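# Unplug the monitor cable from the back-panel port

## Task

Free the monitor cable from its port on the rear panel. Loosen both thumbscrews, then draw the plug out along the port's axis and leave it lying loose and away from the port. If the plug tilts beyond what the port permits while it is still inside, the task fails immediately. Anything that stays put only because the robot holds it does not count. At the end, release everything and move the grippers away.

## Robot and tools

Robot: two six-joint arms with parallel grippers, named left_arm and right_arm. The names are labels, not image sides. left_arm stands on the +y side with its base near (-0.049, +0.277, +0.309) m, and right_arm near (+0.006, -0.319, +0.309) m. Both bases are slightly tilted. Mounting plates and the metal frame behind the arms are fixed obstacles.

Scene frame: origin on the table top midway between the arms, +x out over the table, +z up. All reported gripper positions are in metres in this frame, with orientation as a wxyz quaternion. A gripper's fingers point along its own +z and open and close along its y. The reported end-effector point sits between the finger pads, just behind the tips. At long reach the printed position can be somewhat off.

Row layout, used by every motion command: 14 numbers. First left_arm's six joints, then its opening, then right_arm's six joints and its opening. Within each arm the joint order is fixed: wrist pitch (joint4), elbow (joint3), wrist roll (joint6), wrist yaw (joint5), waist (joint1), shoulder (joint2). Joint values are absolute target angles in radians, not offsets. Stated ranges: waist -2.618 to 3.054, shoulder 0.000 to 3.142, elbow 0.000 to 3.142, wrist pitch -1.571 to 1.571, wrist yaw -1.571 to 1.571, wrist roll -2.094 to 2.094. True ends may differ by up to 0.036 rad. A target more than 0.036 rad beyond an end, and farther out than the current angle, is refused. A target past the real end is clipped, and the result then notes "joint sent to its limit". Opening runs from -1 (closed) to +1 (fully open, 0.087 m pad gap). An optional 12 more numbers, each 0 to 1, scale joint stiffness: left_arm's six, then right_arm's six, in the joint order above. They stay in force until changed.

Tools:
execute_actions(actions): a list of actions run in sequence. Each action is a table of up to 15 rows, one row per 1/30 s control step. If fewer than 15 rows are given, the last row is repeated for the rest. An empty list just returns the current state and images.
move(target, speed, blocking): target is one row of absolute angles. Every joint follows a path finishing at the same time, so grippers trace curves. speed (rad/s, 0.01 to 2, default 0.5) caps the joint with the longest travel. Paths take 0.5 to 10 s and stop short if longer. Finger values are applied at the start. Moves ignore obstacles and the other arm. With blocking=false the call returns after 0.5 s while motion continues; check with wait(0), and use wait or stop before sending other motion.
wait(seconds): 0 to 10 s; arms hold their last command, and a running move continues.
stop(): brakes a running move; braking needs room, and fingers keep moving.
zoom_image(camera, region): enlarges [x0, y0, x1, y1] pixels, origin at the image's top-left, at most 504 by 504, from one camera's latest image.
read_manual(section): returns licence texts only ("licences").
finished_scene(scene): ends the current scene, given its number, and reports success. It cannot be undone.

Cameras: cam_head_left, cam_head_right, cam_high, cam_low, cam_left_wrist, cam_right_wrist, all 672x504. Calibration with small errors is provided; wrist camera poses follow the arm's joint readings.

Results: a state line per arm gives the gripper pose. Joint positions and Joint velocities list each arm's joints in the row order (rad, rad/s), followed by the pad gap (m, m/s). Joint targets shows what the joints are currently being driven toward; resend those to hold still. grip_measured gives the opening on the command scale, with up to about 1 mm of fixed bias per gripper. A move adds a "move:" line with its ending (done, off_target, moving, held, fault), limits=held or limits=none, and each arm's joint farthest from target. "joint command not followed" means the clearance check altered some joint targets. FAULT, MOTOR HOT and OVER-TEMPERATURE FAULT lines report stops and heating.

Motion behaviour: each step, a joint's target is kept within a fixed lead of its measured angle (waist 0.202, shoulder 0.258, elbow 0.238, wrist pitch 0.573, wrist yaw and roll 0.522 rad). Targets that would shift a gripper more than 70 mm in one step are scaled back. Friction can leave a joint up to about 0.031 rad short, and smaller commands may not move it. Unfinished motion may need to be commanded again. Faster moves and targets deeper past a contact push harder. To grip, command an opening about 0.02 below grip_measured; less grips lighter. Pads manage about 20 N; a fast close can press harder.

Avoid: tilting the plug while still seated, dropping or knocking anything off the table, letting the arms hit or press on each other, and hard pushes or slams. Holding loads heats motors: a warning appears at 75 °C, the arm stops for 10 s at 90 °C, and at 100 °C it goes limp and falls. Loose objects may occasionally be nudged by outside disturbances. Before ending, the plug must rest free without robot support, and both grippers must be open and withdrawn.

Each tool is called after "Call:" as a command line: name --argument value for each argument, lists and objects as JSON in quotes; but a table of rows of numbers goes row by row, as --pt "numbers of a row", without its own name.

## Session

Call:
execute_actions --actions '[]'

Scene clock: 0.00 s.
left_arm: end_effector_position=(+0.2312, +0.6194, +0.2057) grip_measured=-0.993 end_effector_quat_wxyz=(+0.312, -0.359, +0.880, -0.012) | right_arm: end_effector_position=(+0.1015, -0.3171, +0.3603) grip_measured=-1.000 end_effector_quat_wxyz=(-0.093, +0.172, +0.980, +0.026)
Joint names: [wrist pitch, elbow, wrist roll, wrist yaw, waist, shoulder]
Joint positions: left_arm=[0.083 1.062 0.147 0.364 1.114 1.99  0.   ] | right_arm=[-1.227  0.705  0.482  0.1    0.304  1.196  0.   ]
Joint velocities: left_arm=[ 0.022  0.002  0.051 -0.007 -0.012  0.002  0.001] | right_arm=[-0.022  0.007  0.007 -0.007  0.007 -0.007  0.   ]
Joint targets: left_arm=[0.083 1.062 0.147 0.364 1.114 1.990] | right_arm=[-1.227 0.705 0.482 0.100 0.304 1.196]
Joint stiffness scale: left_arm=[1. 1. 1. 1. 1. 1.] | right_arm=[1. 1. 1. 1. 1. 1.]

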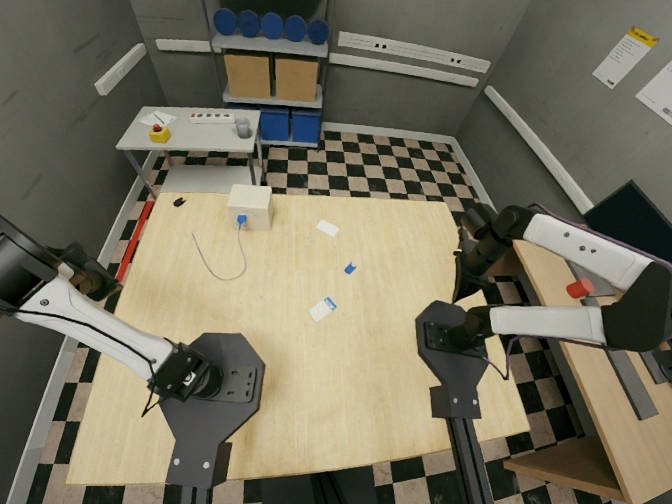

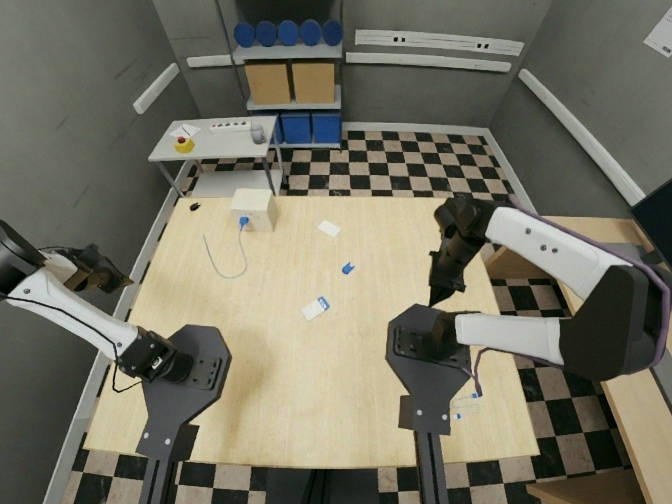

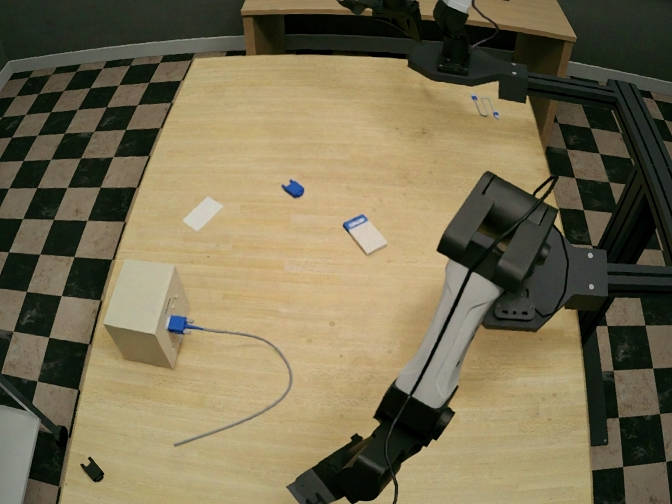

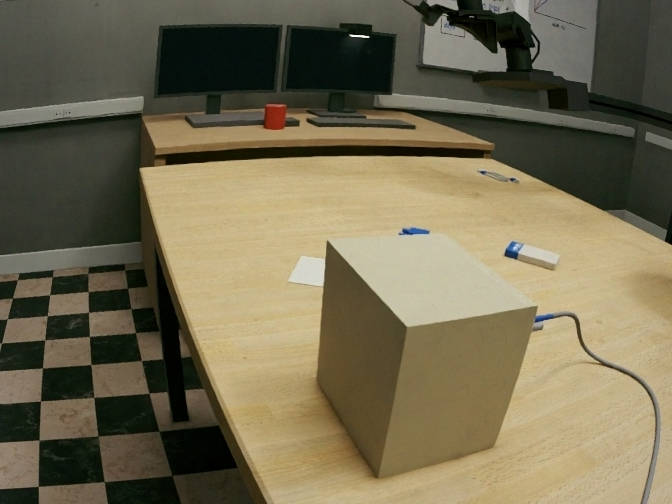

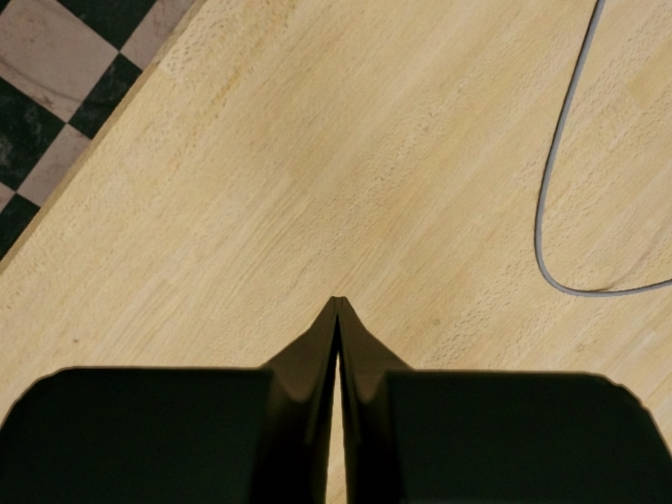

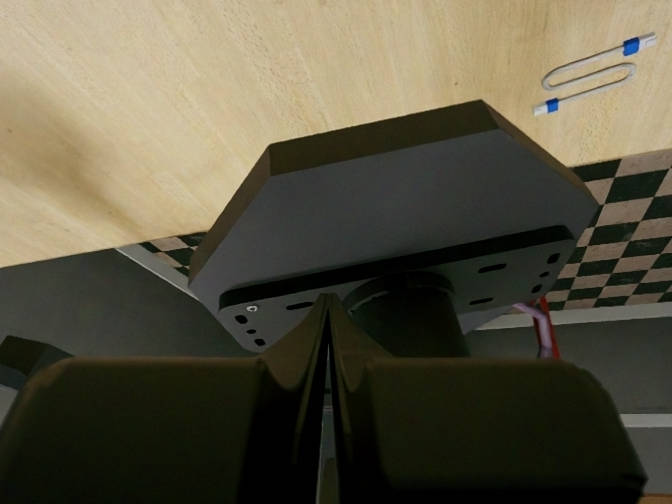

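Call:
zoom_image --camera "cam_high" --region '[130, 280, 230, 355]'

Call:
zoom_image --camera "cam_head_left" --region '[210, 180, 290, 240]'

Call:
zoom_image --camera "cam_low" --region '[500, 290, 600, 365]'

Region (130, 280, 230, 355) of cam_high's 672x504 image, scaled by 5.040, with more detail than that image has; it fills the top 378 rows of this view, and the rest is white.

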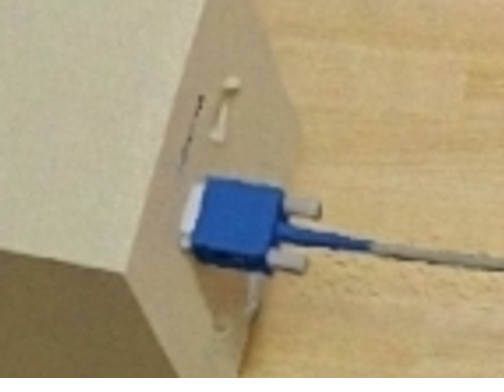

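Region (210, 180, 290, 240) of cam_head_left's 672x504 image, scaled by 6.300, with more detail than that image has; it fills the top 378 rows of this view, and the rest is white.

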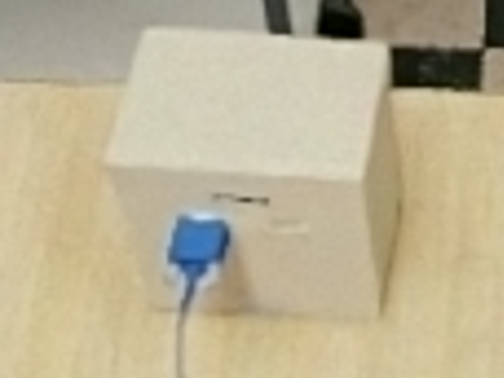

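Region (500, 290, 600, 365) of cam_low's 672x504 image, scaled by 5.040, with more detail than that image has; it fills the top 378 rows of this view, and the rest is white.

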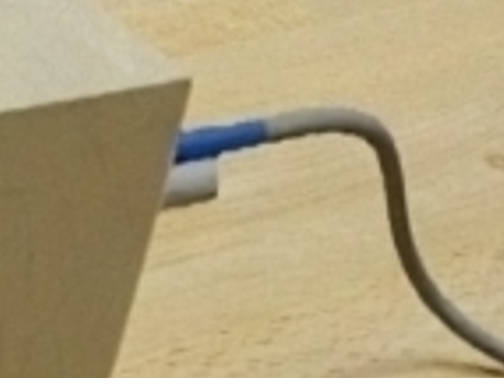

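Call:
move --target '[1.21,0.98,0.24,0.086,0.202,2.60,0.2,-1.227,0.705,0.482,0.1,0.304,1.196,-1]' --speed 0.6

Scene clock: 8.80 s.
left_arm: end_effector_position=(+0.4492, +0.2933, +0.1291) grip_measured=+0.200 end_effector_quat_wxyz=(+0.521, +0.035, +0.852, -0.026) | right_arm: end_effector_position=(+0.1015, -0.3171, +0.3603) grip_measured=-1.000 end_effector_quat_wxyz=(-0.093, +0.172, +0.980, +0.026)
Joint names: [wrist pitch, elbow, wrist roll, wrist yaw, waist, shoulder]
Joint positions: left_arm=[1.205 0.995 0.234 0.098 0.2   2.586 0.052] | right_arm=[-1.227  0.705  0.482  0.1    0.304  1.196  0.   ]
Joint velocities: left_arm=[-0.051  0.012 -0.037  0.051 -0.042 -0.012  0.   ] | right_arm=[-0.051 -0.017  0.037  0.007  0.002  0.002  0.   ]
Joint targets: left_arm=[1.210 0.980 0.240 0.086 0.202 2.600] | right_arm=[-1.227 0.705 0.482 0.100 0.304 1.196]
Joint stiffness scale: left_arm=[1. 1. 1. 1. 1. 1.] | right_arm=[1. 1. 1. 1. 1. 1.]
move: done; limits=none; left_arm: farthest joint: the elbow, 0.015 radians from its target (0.082 radians at the start); right_arm: farthest joint: the waist, 0.000 radians from its target (0.000 radians at the start)
camera_calibration (this result's frames):
cam_left_wrist: T_world_to_cam=[[-0.0904821, -0.995855, 0.00924841, 0.331153], [-0.97031, 0.0860619, -0.226036, 0.460207], [0.224303, -0.029426, -0.974075, 0.171028], [0, 0, 0, 1]] pos_world=[0.438145, 0.295206, 0.267554]

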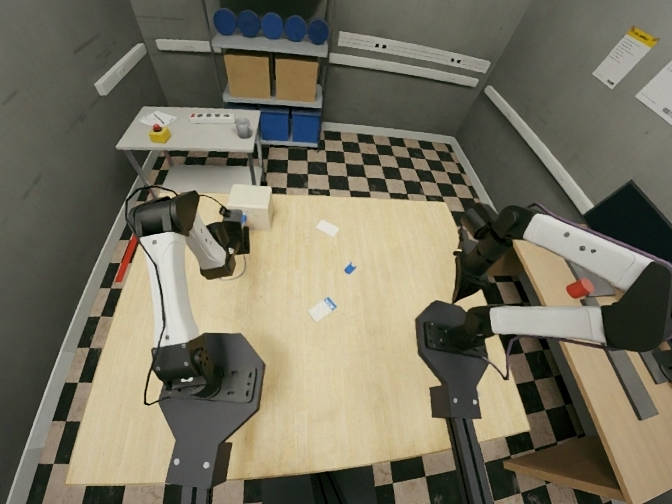

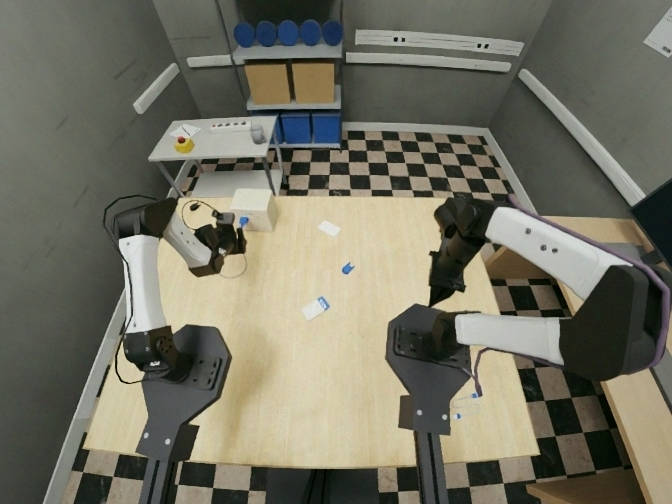

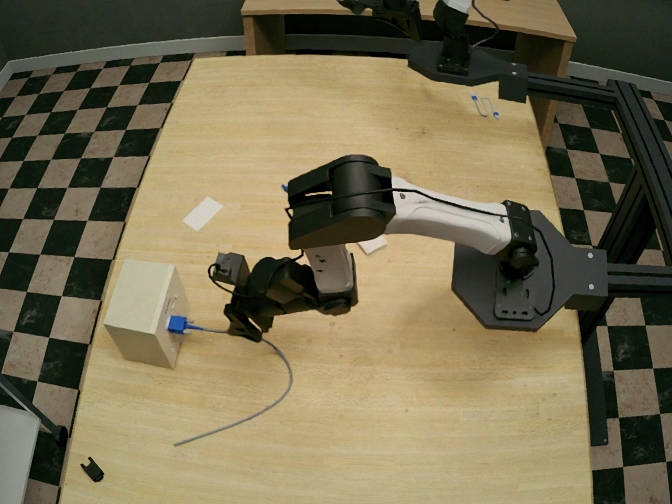

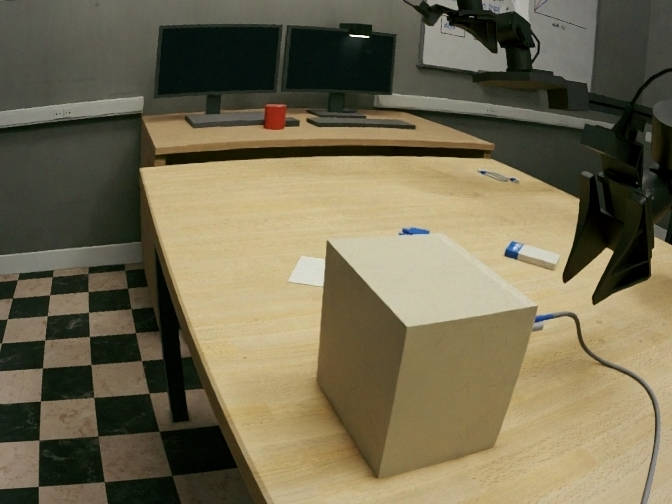

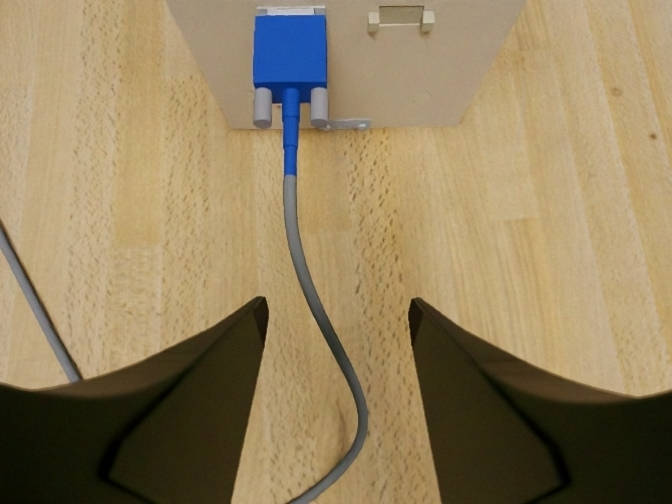

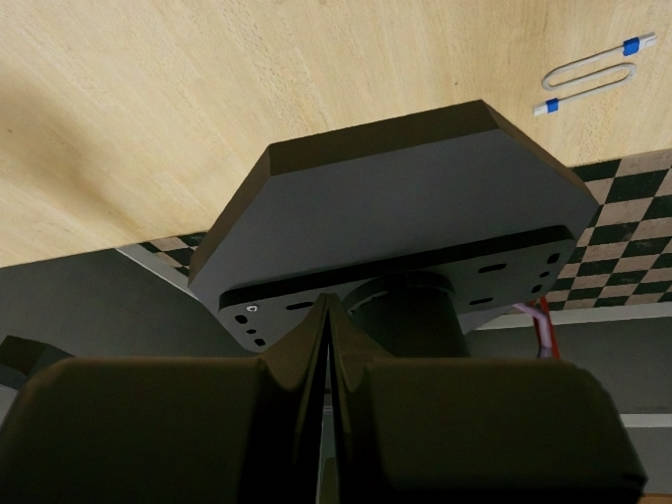

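Call:
move --target '[0.715,1.385,0.132,0.226,0.262,2.635,0.5,-1.227,0.705,0.482,0.1,0.304,1.196,-1]' --speed 0.3

Scene clock: 13.97 s.
left_arm: end_effector_position=(+0.5130, +0.3056, +0.1235) grip_measured=+0.500 end_effector_quat_wxyz=(+0.472, +0.001, +0.876, -0.098) | right_arm: end_effector_position=(+0.1015, -0.3171, +0.3603) grip_measured=-1.000 end_effector_quat_wxyz=(-0.093, +0.172, +0.980, +0.026)
Joint names: [wrist pitch, elbow, wrist roll, wrist yaw, waist, shoulder]
Joint positions: left_arm=[0.735 1.371 0.138 0.216 0.253 2.614 0.066] | right_arm=[-1.227  0.705  0.482  0.1    0.304  1.196  0.   ]
Joint velocities: left_arm=[ 0.022 -0.012  0.037 -0.051  0.002 -0.002 -0.   ] | right_arm=[ 0.051 -0.002 -0.007  0.037  0.007  0.017  0.   ]
Joint targets: left_arm=[0.715 1.385 0.132 0.226 0.262 2.635] | right_arm=[-1.227 0.705 0.482 0.100 0.304 1.196]
Joint stiffness scale: left_arm=[1. 1. 1. 1. 1. 1.] | right_arm=[1. 1. 1. 1. 1. 1.]
move: off_target (left_arm); limits=none; left_arm: farthest joint: the shoulder, 0.021 radians from its target (0.049 radians at the start); right_arm: farthest joint: the waist, 0.000 radians from its target (0.000 radians at the start)
camera_calibration (this result's frames):
cam_left_wrist: T_world_to_cam=[[-0.0988978, -0.979972, 0.17284, 0.328503], [-0.989048, 0.0776795, -0.125497, 0.519515], [0.109558, -0.183358, -0.976922, 0.257948], [0, 0, 0, 1]] pos_world=[0.518053, 0.328865, 0.260415]

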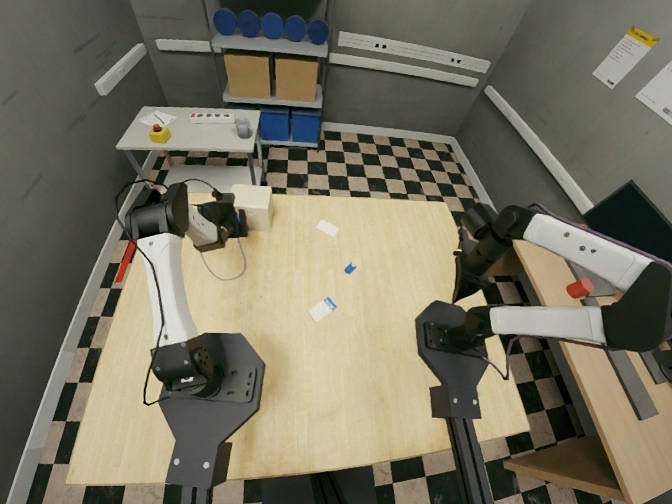

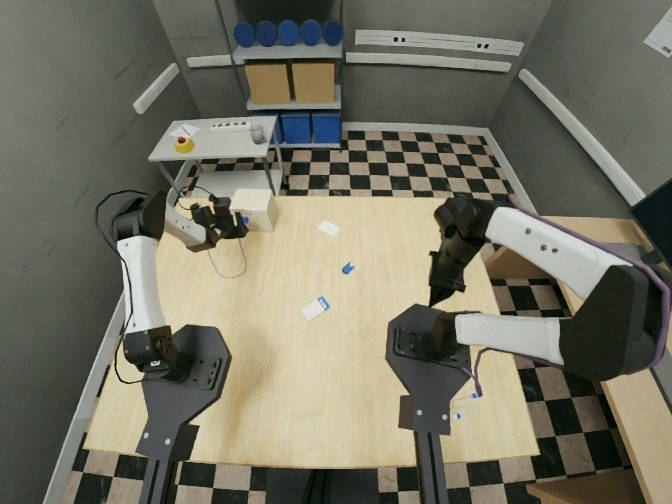

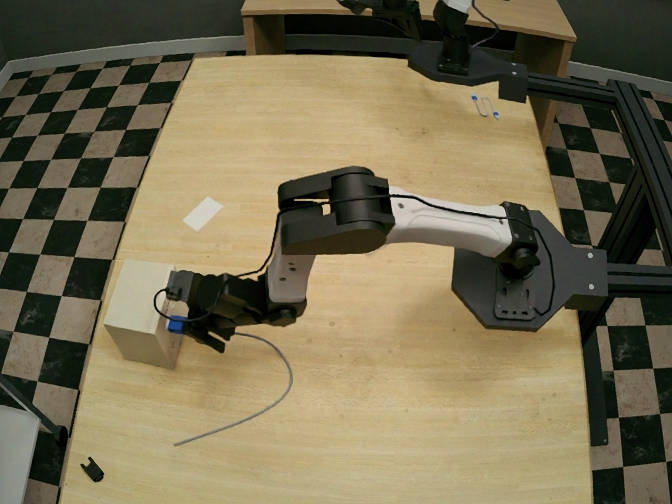

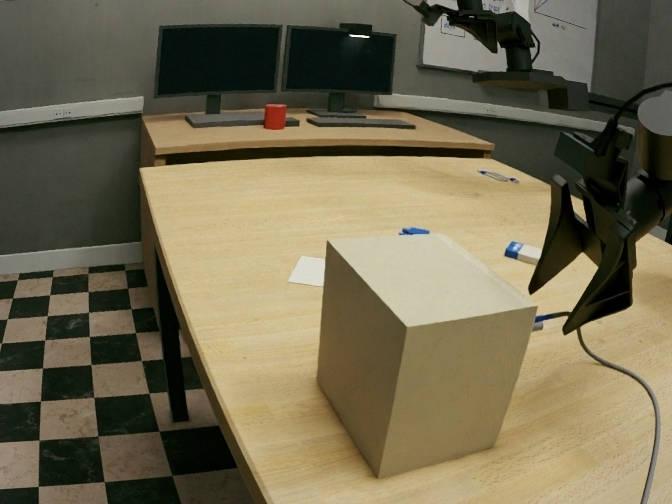

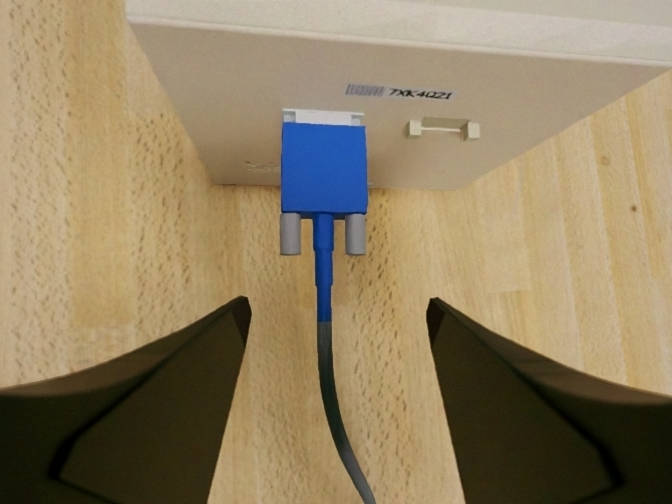

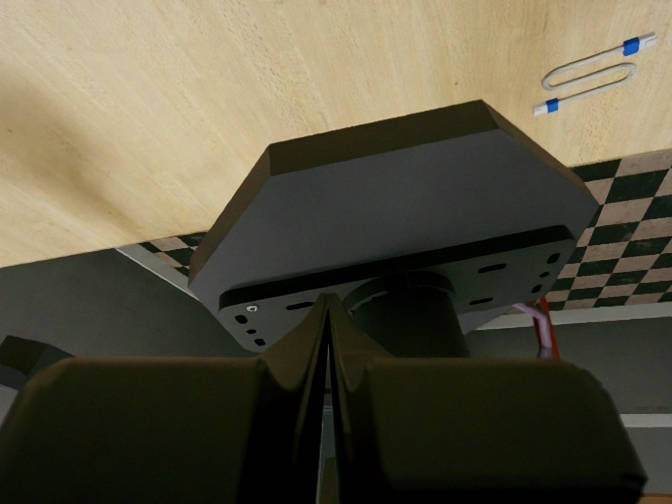

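Call:
zoom_image --camera "cam_low" --region '[500, 150, 672, 350]'

Region (500, 150, 672, 350) of cam_low's 672x504 image, scaled by 2.520, with more detail than that image has; it fills the left 433 columns of this view, and the rest is white.

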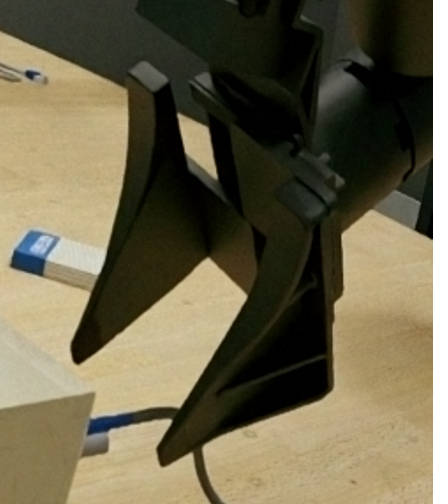

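Call:
move --target '[0.295,1.716,0.155,0.175,0.228,2.72,0.3,-1.227,0.705,0.482,0.1,0.304,1.196,-1]' --speed 0.25

Scene clock: 18.07 s.
left_arm: end_effector_position=(+0.5402, +0.3029, +0.1086) grip_measured=+0.300 end_effector_quat_wxyz=(+0.394, +0.005, +0.913, -0.106) | right_arm: end_effector_position=(+0.1015, -0.3171, +0.3603) grip_measured=-1.000 end_effector_quat_wxyz=(-0.093, +0.172, +0.980, +0.026)
Joint names: [wrist pitch, elbow, wrist roll, wrist yaw, waist, shoulder]
Joint positions: left_arm=[0.314 1.701 0.149 0.188 0.236 2.698 0.057] | right_arm=[-1.227  0.705  0.482  0.1    0.304  1.196  0.   ]
Joint velocities: left_arm=[-0.037  0.002 -0.051  0.007 -0.012 -0.007  0.001] | right_arm=[-0.007 -0.002  0.051 -0.051  0.002 -0.002  0.   ]
Joint targets: left_arm=[0.295 1.716 0.155 0.175 0.228 2.720] | right_arm=[-1.227 0.705 0.482 0.100 0.304 1.196]
Joint stiffness scale: left_arm=[1. 1. 1. 1. 1. 1.] | right_arm=[1. 1. 1. 1. 1. 1.]
move: off_target (left_arm); limits=none; left_arm: farthest joint: the shoulder, 0.022 radians from its target (0.106 radians at the start); right_arm: farthest joint: the waist, 0.000 radians from its target (0.000 radians at the start)
camera_calibration (this result's frames):
cam_left_wrist: T_world_to_cam=[[-0.0972222, -0.976681, 0.191422, 0.327151], [-0.993176, 0.107656, 0.0448606, 0.519454], [-0.0644223, -0.185754, -0.980482, 0.334976], [0, 0, 0, 1]] pos_world=[0.569296, 0.325822, 0.242511]

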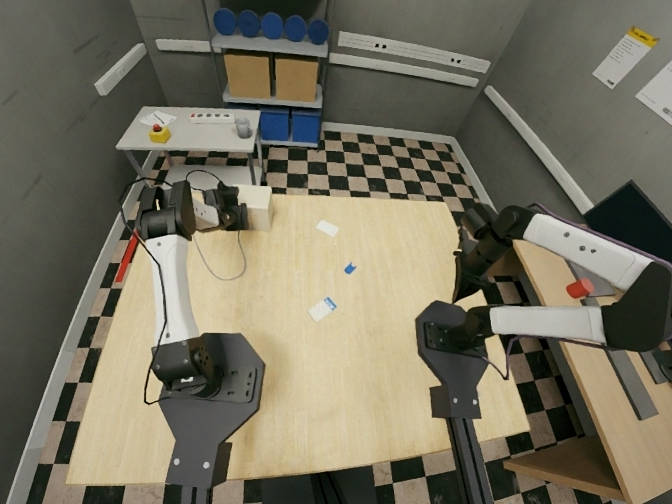

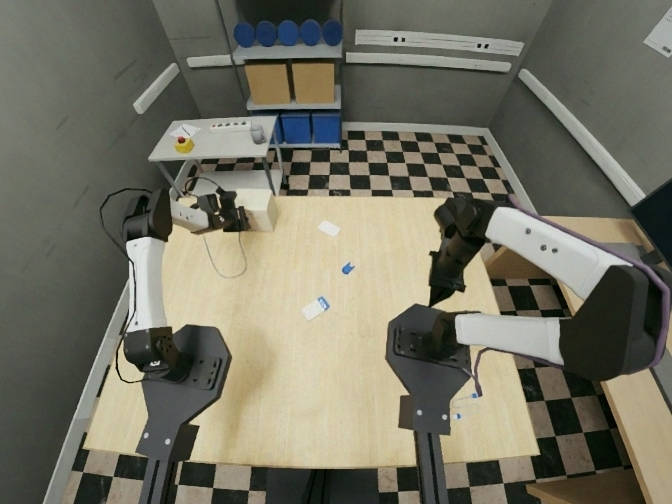

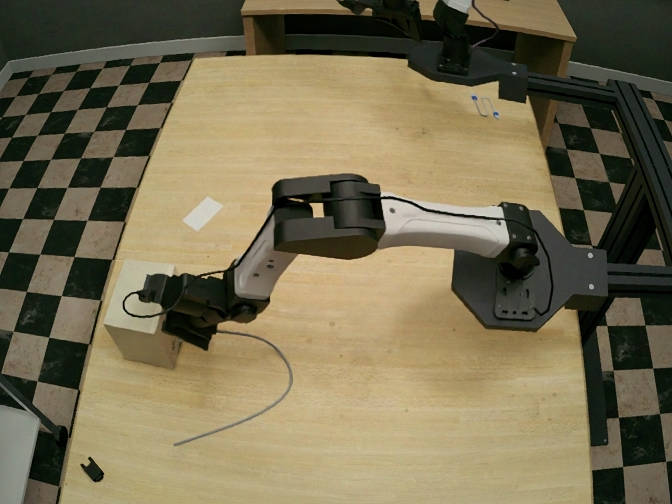

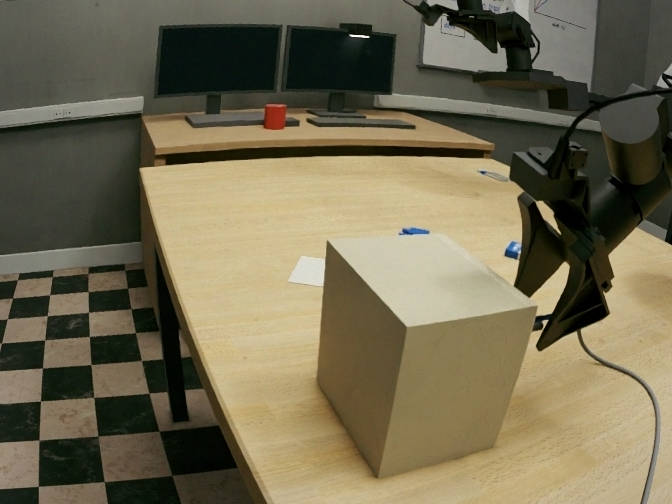

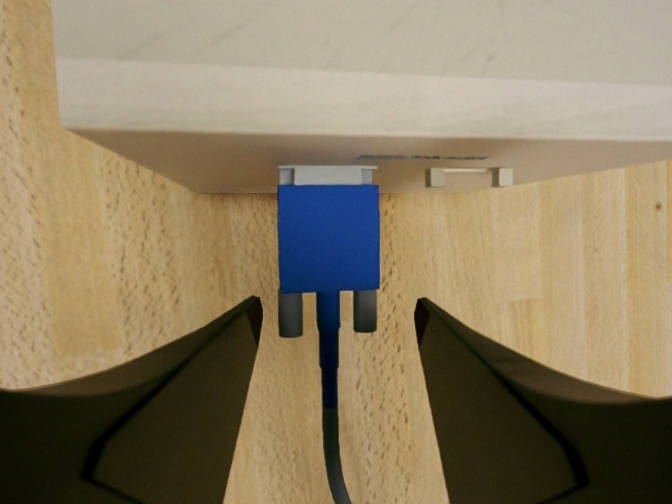

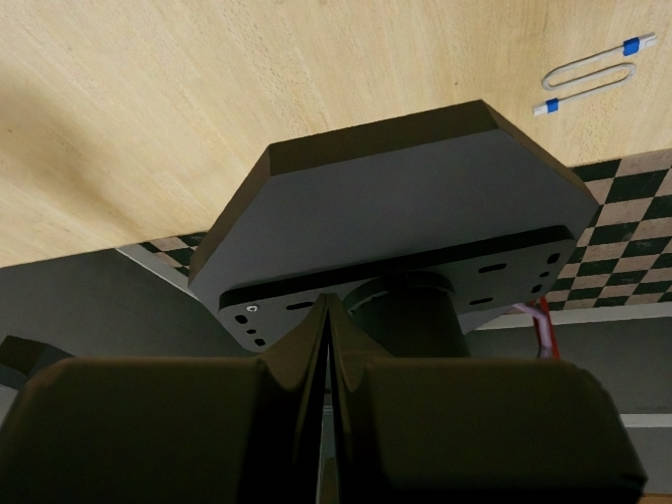

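Call:
move --target '[0.295,1.716,0.155,0.156,0.228,2.72,-0.15,-1.227,0.705,0.482,0.1,0.304,1.196,-1]' --speed 0.05

Call:
execute_actions --actions '[[[0.295,1.716,0.155,0.156,0.228,2.72,-0.18,-1.227,0.705,0.482,0.1,0.304,1.196,-1],[0.295,1.716,0.155,0.156,0.228,2.72,-0.19,-1.227,0.705,0.482,0.1,0.304,1.196,-1],[0.295,1.716,0.155,0.156,0.228,2.72,-0.2,-1.227,0.705,0.482,0.1,0.304,1.196,-1],[0.295,1.716,0.155,0.156,0.228,2.72,-0.21,-1.227,0.705,0.482,0.1,0.304,1.196,-1],[0.295,1.716,0.155,0.156,0.228,2.72,-0.22,-1.227,0.705,0.482,0.1,0.304,1.196,-1],[0.295,1.716,0.155,0.156,0.228,2.72,-0.23,-1.227,0.705,0.482,0.1,0.304,1.196,-1],[0.295,1.716,0.155,0.156,0.228,2.72,-0.24,-1.227,0.705,0.482,0.1,0.304,1.196,-1],[0.295,1.716,0.155,0.156,0.228,2.72,-0.25,-1.227,0.705,0.482,0.1,0.304,1.196,-1],[0.295,1.716,0.155,0.156,0.228,2.72,-0.26,-1.227,0.705,0.482,0.1,0.304,1.196,-1],[0.295,1.716,0.155,0.156,0.228,2.72,-0.27,-1.227,0.705,0.482,0.1,0.304,1.196,-1]]]'

Scene clock: 20.20 s.
left_arm: end_effector_position=(+0.5400, +0.3061, +0.1077) grip_measured=-0.150 end_effector_quat_wxyz=(+0.392, +0.002, +0.915, -0.097) | right_arm: end_effector_position=(+0.1015, -0.3171, +0.3603) grip_measured=-1.000 end_effector_quat_wxyz=(-0.093, +0.172, +0.980, +0.026)
Joint names: [wrist pitch, elbow, wrist roll, wrist yaw, waist, shoulder]
Joint positions: left_arm=[0.314 1.701 0.15  0.168 0.236 2.698 0.037] | right_arm=[-1.227  0.705  0.482  0.1    0.304  1.196  0.   ]
Joint velocities: left_arm=[-0.081 -0.002 -0.066  0.051 -0.007 -0.002 -0.   ] | right_arm=[ 0.022  0.002 -0.037 -0.022  0.012  0.007  0.   ]
Joint targets: left_arm=[0.295 1.716 0.155 0.156 0.228 2.720] | right_arm=[-1.227 0.705 0.482 0.100 0.304 1.196]
Joint stiffness scale: left_arm=[1. 1. 1. 1. 1. 1.] | right_arm=[1. 1. 1. 1. 1. 1.]
move: off_target (left_arm); limits=none; left_arm: farthest joint: the shoulder, 0.022 radians from its target (0.022 radians at the start); right_arm: farthest joint: the waist, 0.000 radians from its target (0.000 radians at the start)
camera_calibration (this result's frames):
cam_left_wrist: T_world_to_cam=[[-0.0839381, -0.980331, 0.178623, 0.325779], [-0.994249, 0.0943595, 0.0506554, 0.522958], [-0.0665138, -0.173344, -0.982613, 0.332199], [0, 0, 0, 1]] pos_world=[0.569391, 0.327609, 0.241741]

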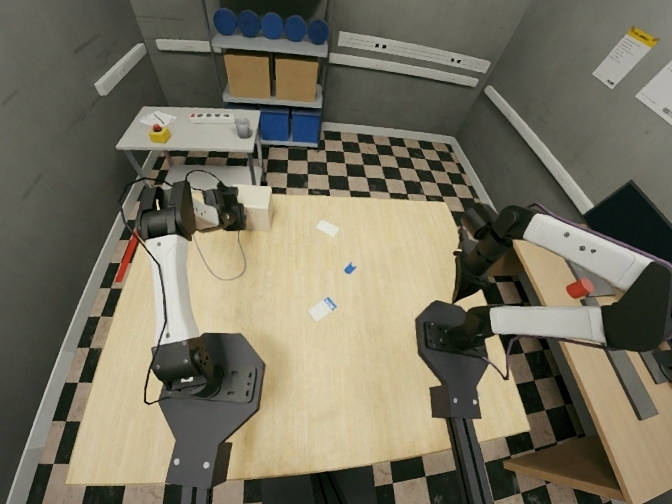

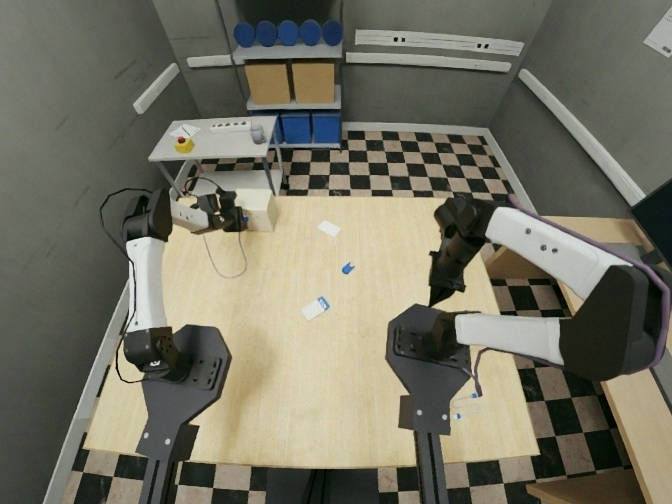

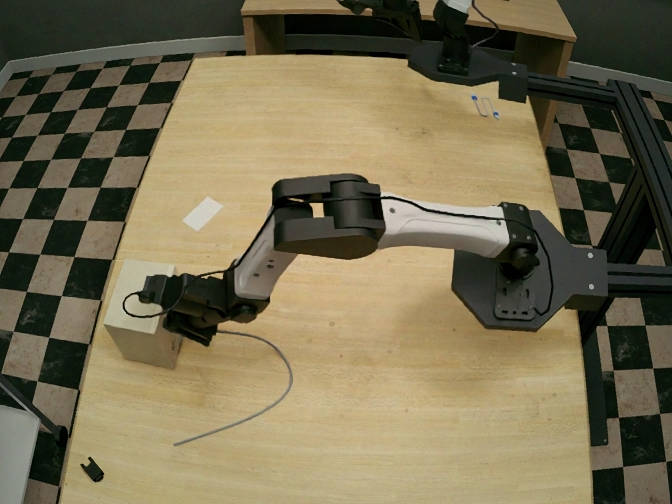

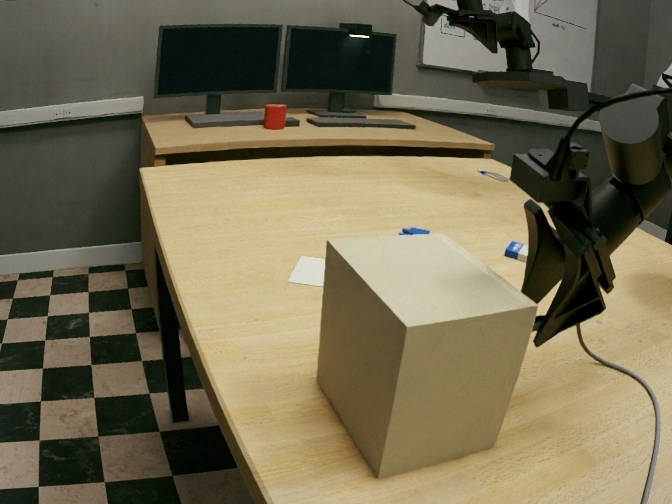

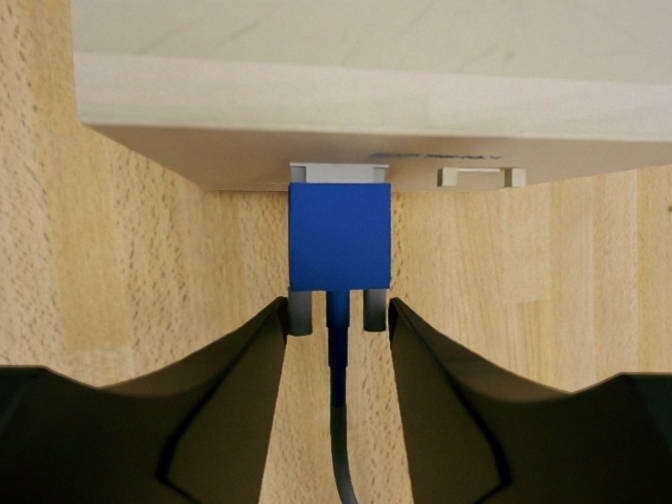

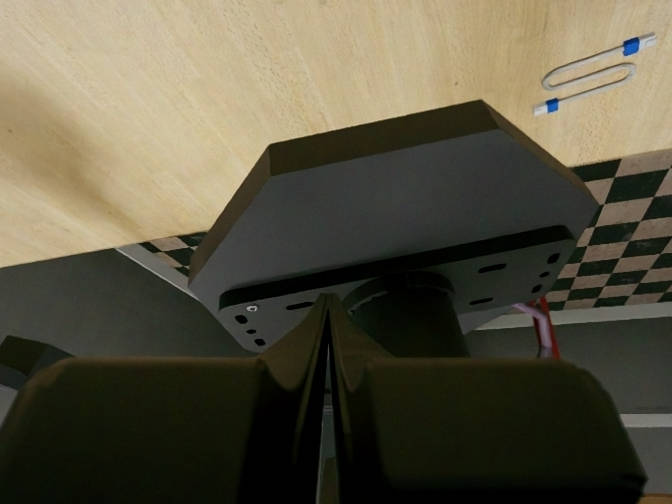

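Scene clock: 20.70 s.
left_arm: end_effector_position=(+0.5399, +0.3061, +0.1076) grip_measured=-0.268 end_effector_quat_wxyz=(+0.392, +0.002, +0.915, -0.097) | right_arm: end_effector_position=(+0.1015, -0.3171, +0.3603) grip_measured=-1.000 end_effector_quat_wxyz=(-0.093, +0.172, +0.980, +0.026)
Joint names: [wrist pitch, elbow, wrist roll, wrist yaw, waist, shoulder]
Joint positions: left_arm=[0.314 1.701 0.15  0.168 0.236 2.698 0.032] | right_arm=[-1.227  0.705  0.482  0.1    0.304  1.196  0.   ]
Joint velocities: left_arm=[-0.022  0.022 -0.051  0.007  0.002  0.007 -0.   ] | right_arm=[ 0.007 -0.017 -0.022  0.007 -0.042 -0.012  0.   ]
Joint targets: left_arm=[0.295 1.716 0.155 0.156 0.228 2.720] | right_arm=[-1.227 0.705 0.482 0.100 0.304 1.196]
Joint stiffness scale: left_arm=[1. 1. 1. 1. 1. 1.] | right_arm=[1. 1. 1. 1. 1. 1.]
camera_calibration (this result's frames):
cam_left_wrist: T_world_to_cam=[[-0.0836624, -0.980385, 0.178455, 0.325714], [-0.994244, 0.0941517, 0.0511281, 0.522888], [-0.066927, -0.17315, -0.982619, 0.332297], [0, 0, 0, 1]] pos_world=[0.569368, 0.327631, 0.241662]

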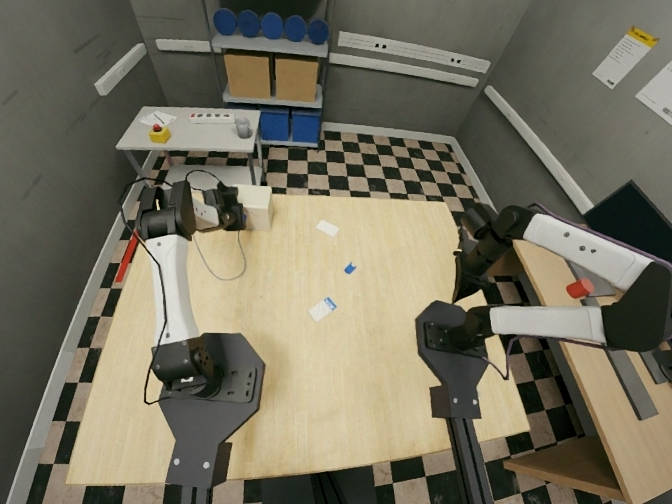

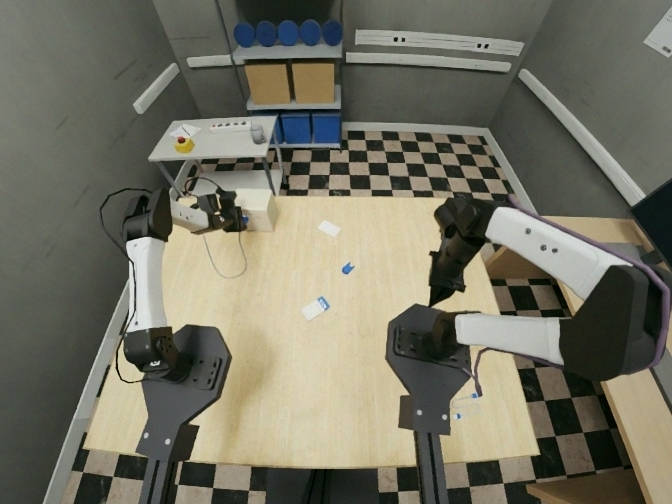

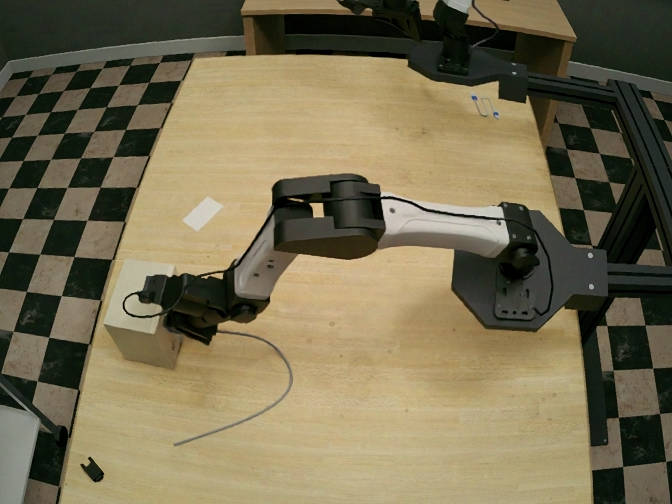

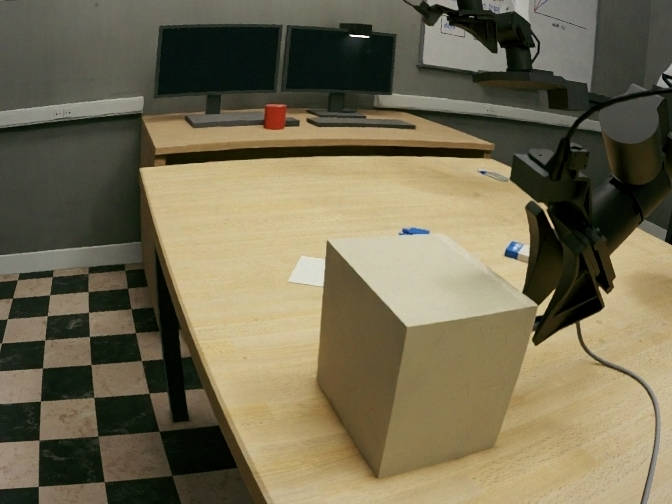

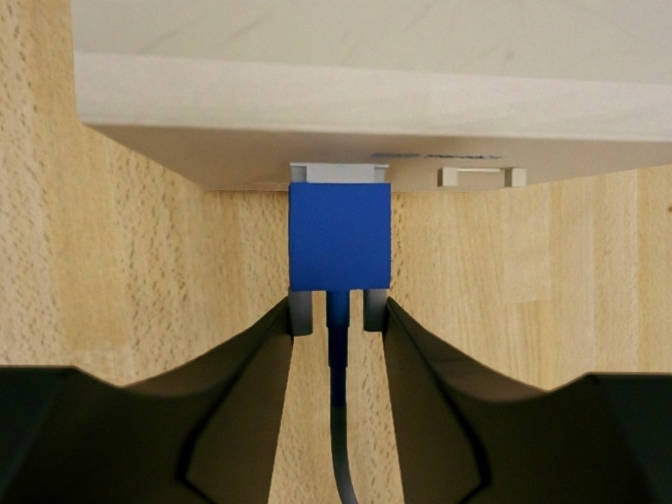

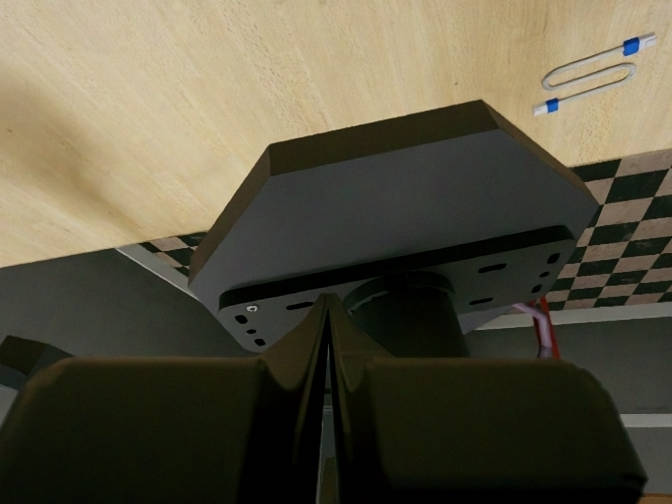

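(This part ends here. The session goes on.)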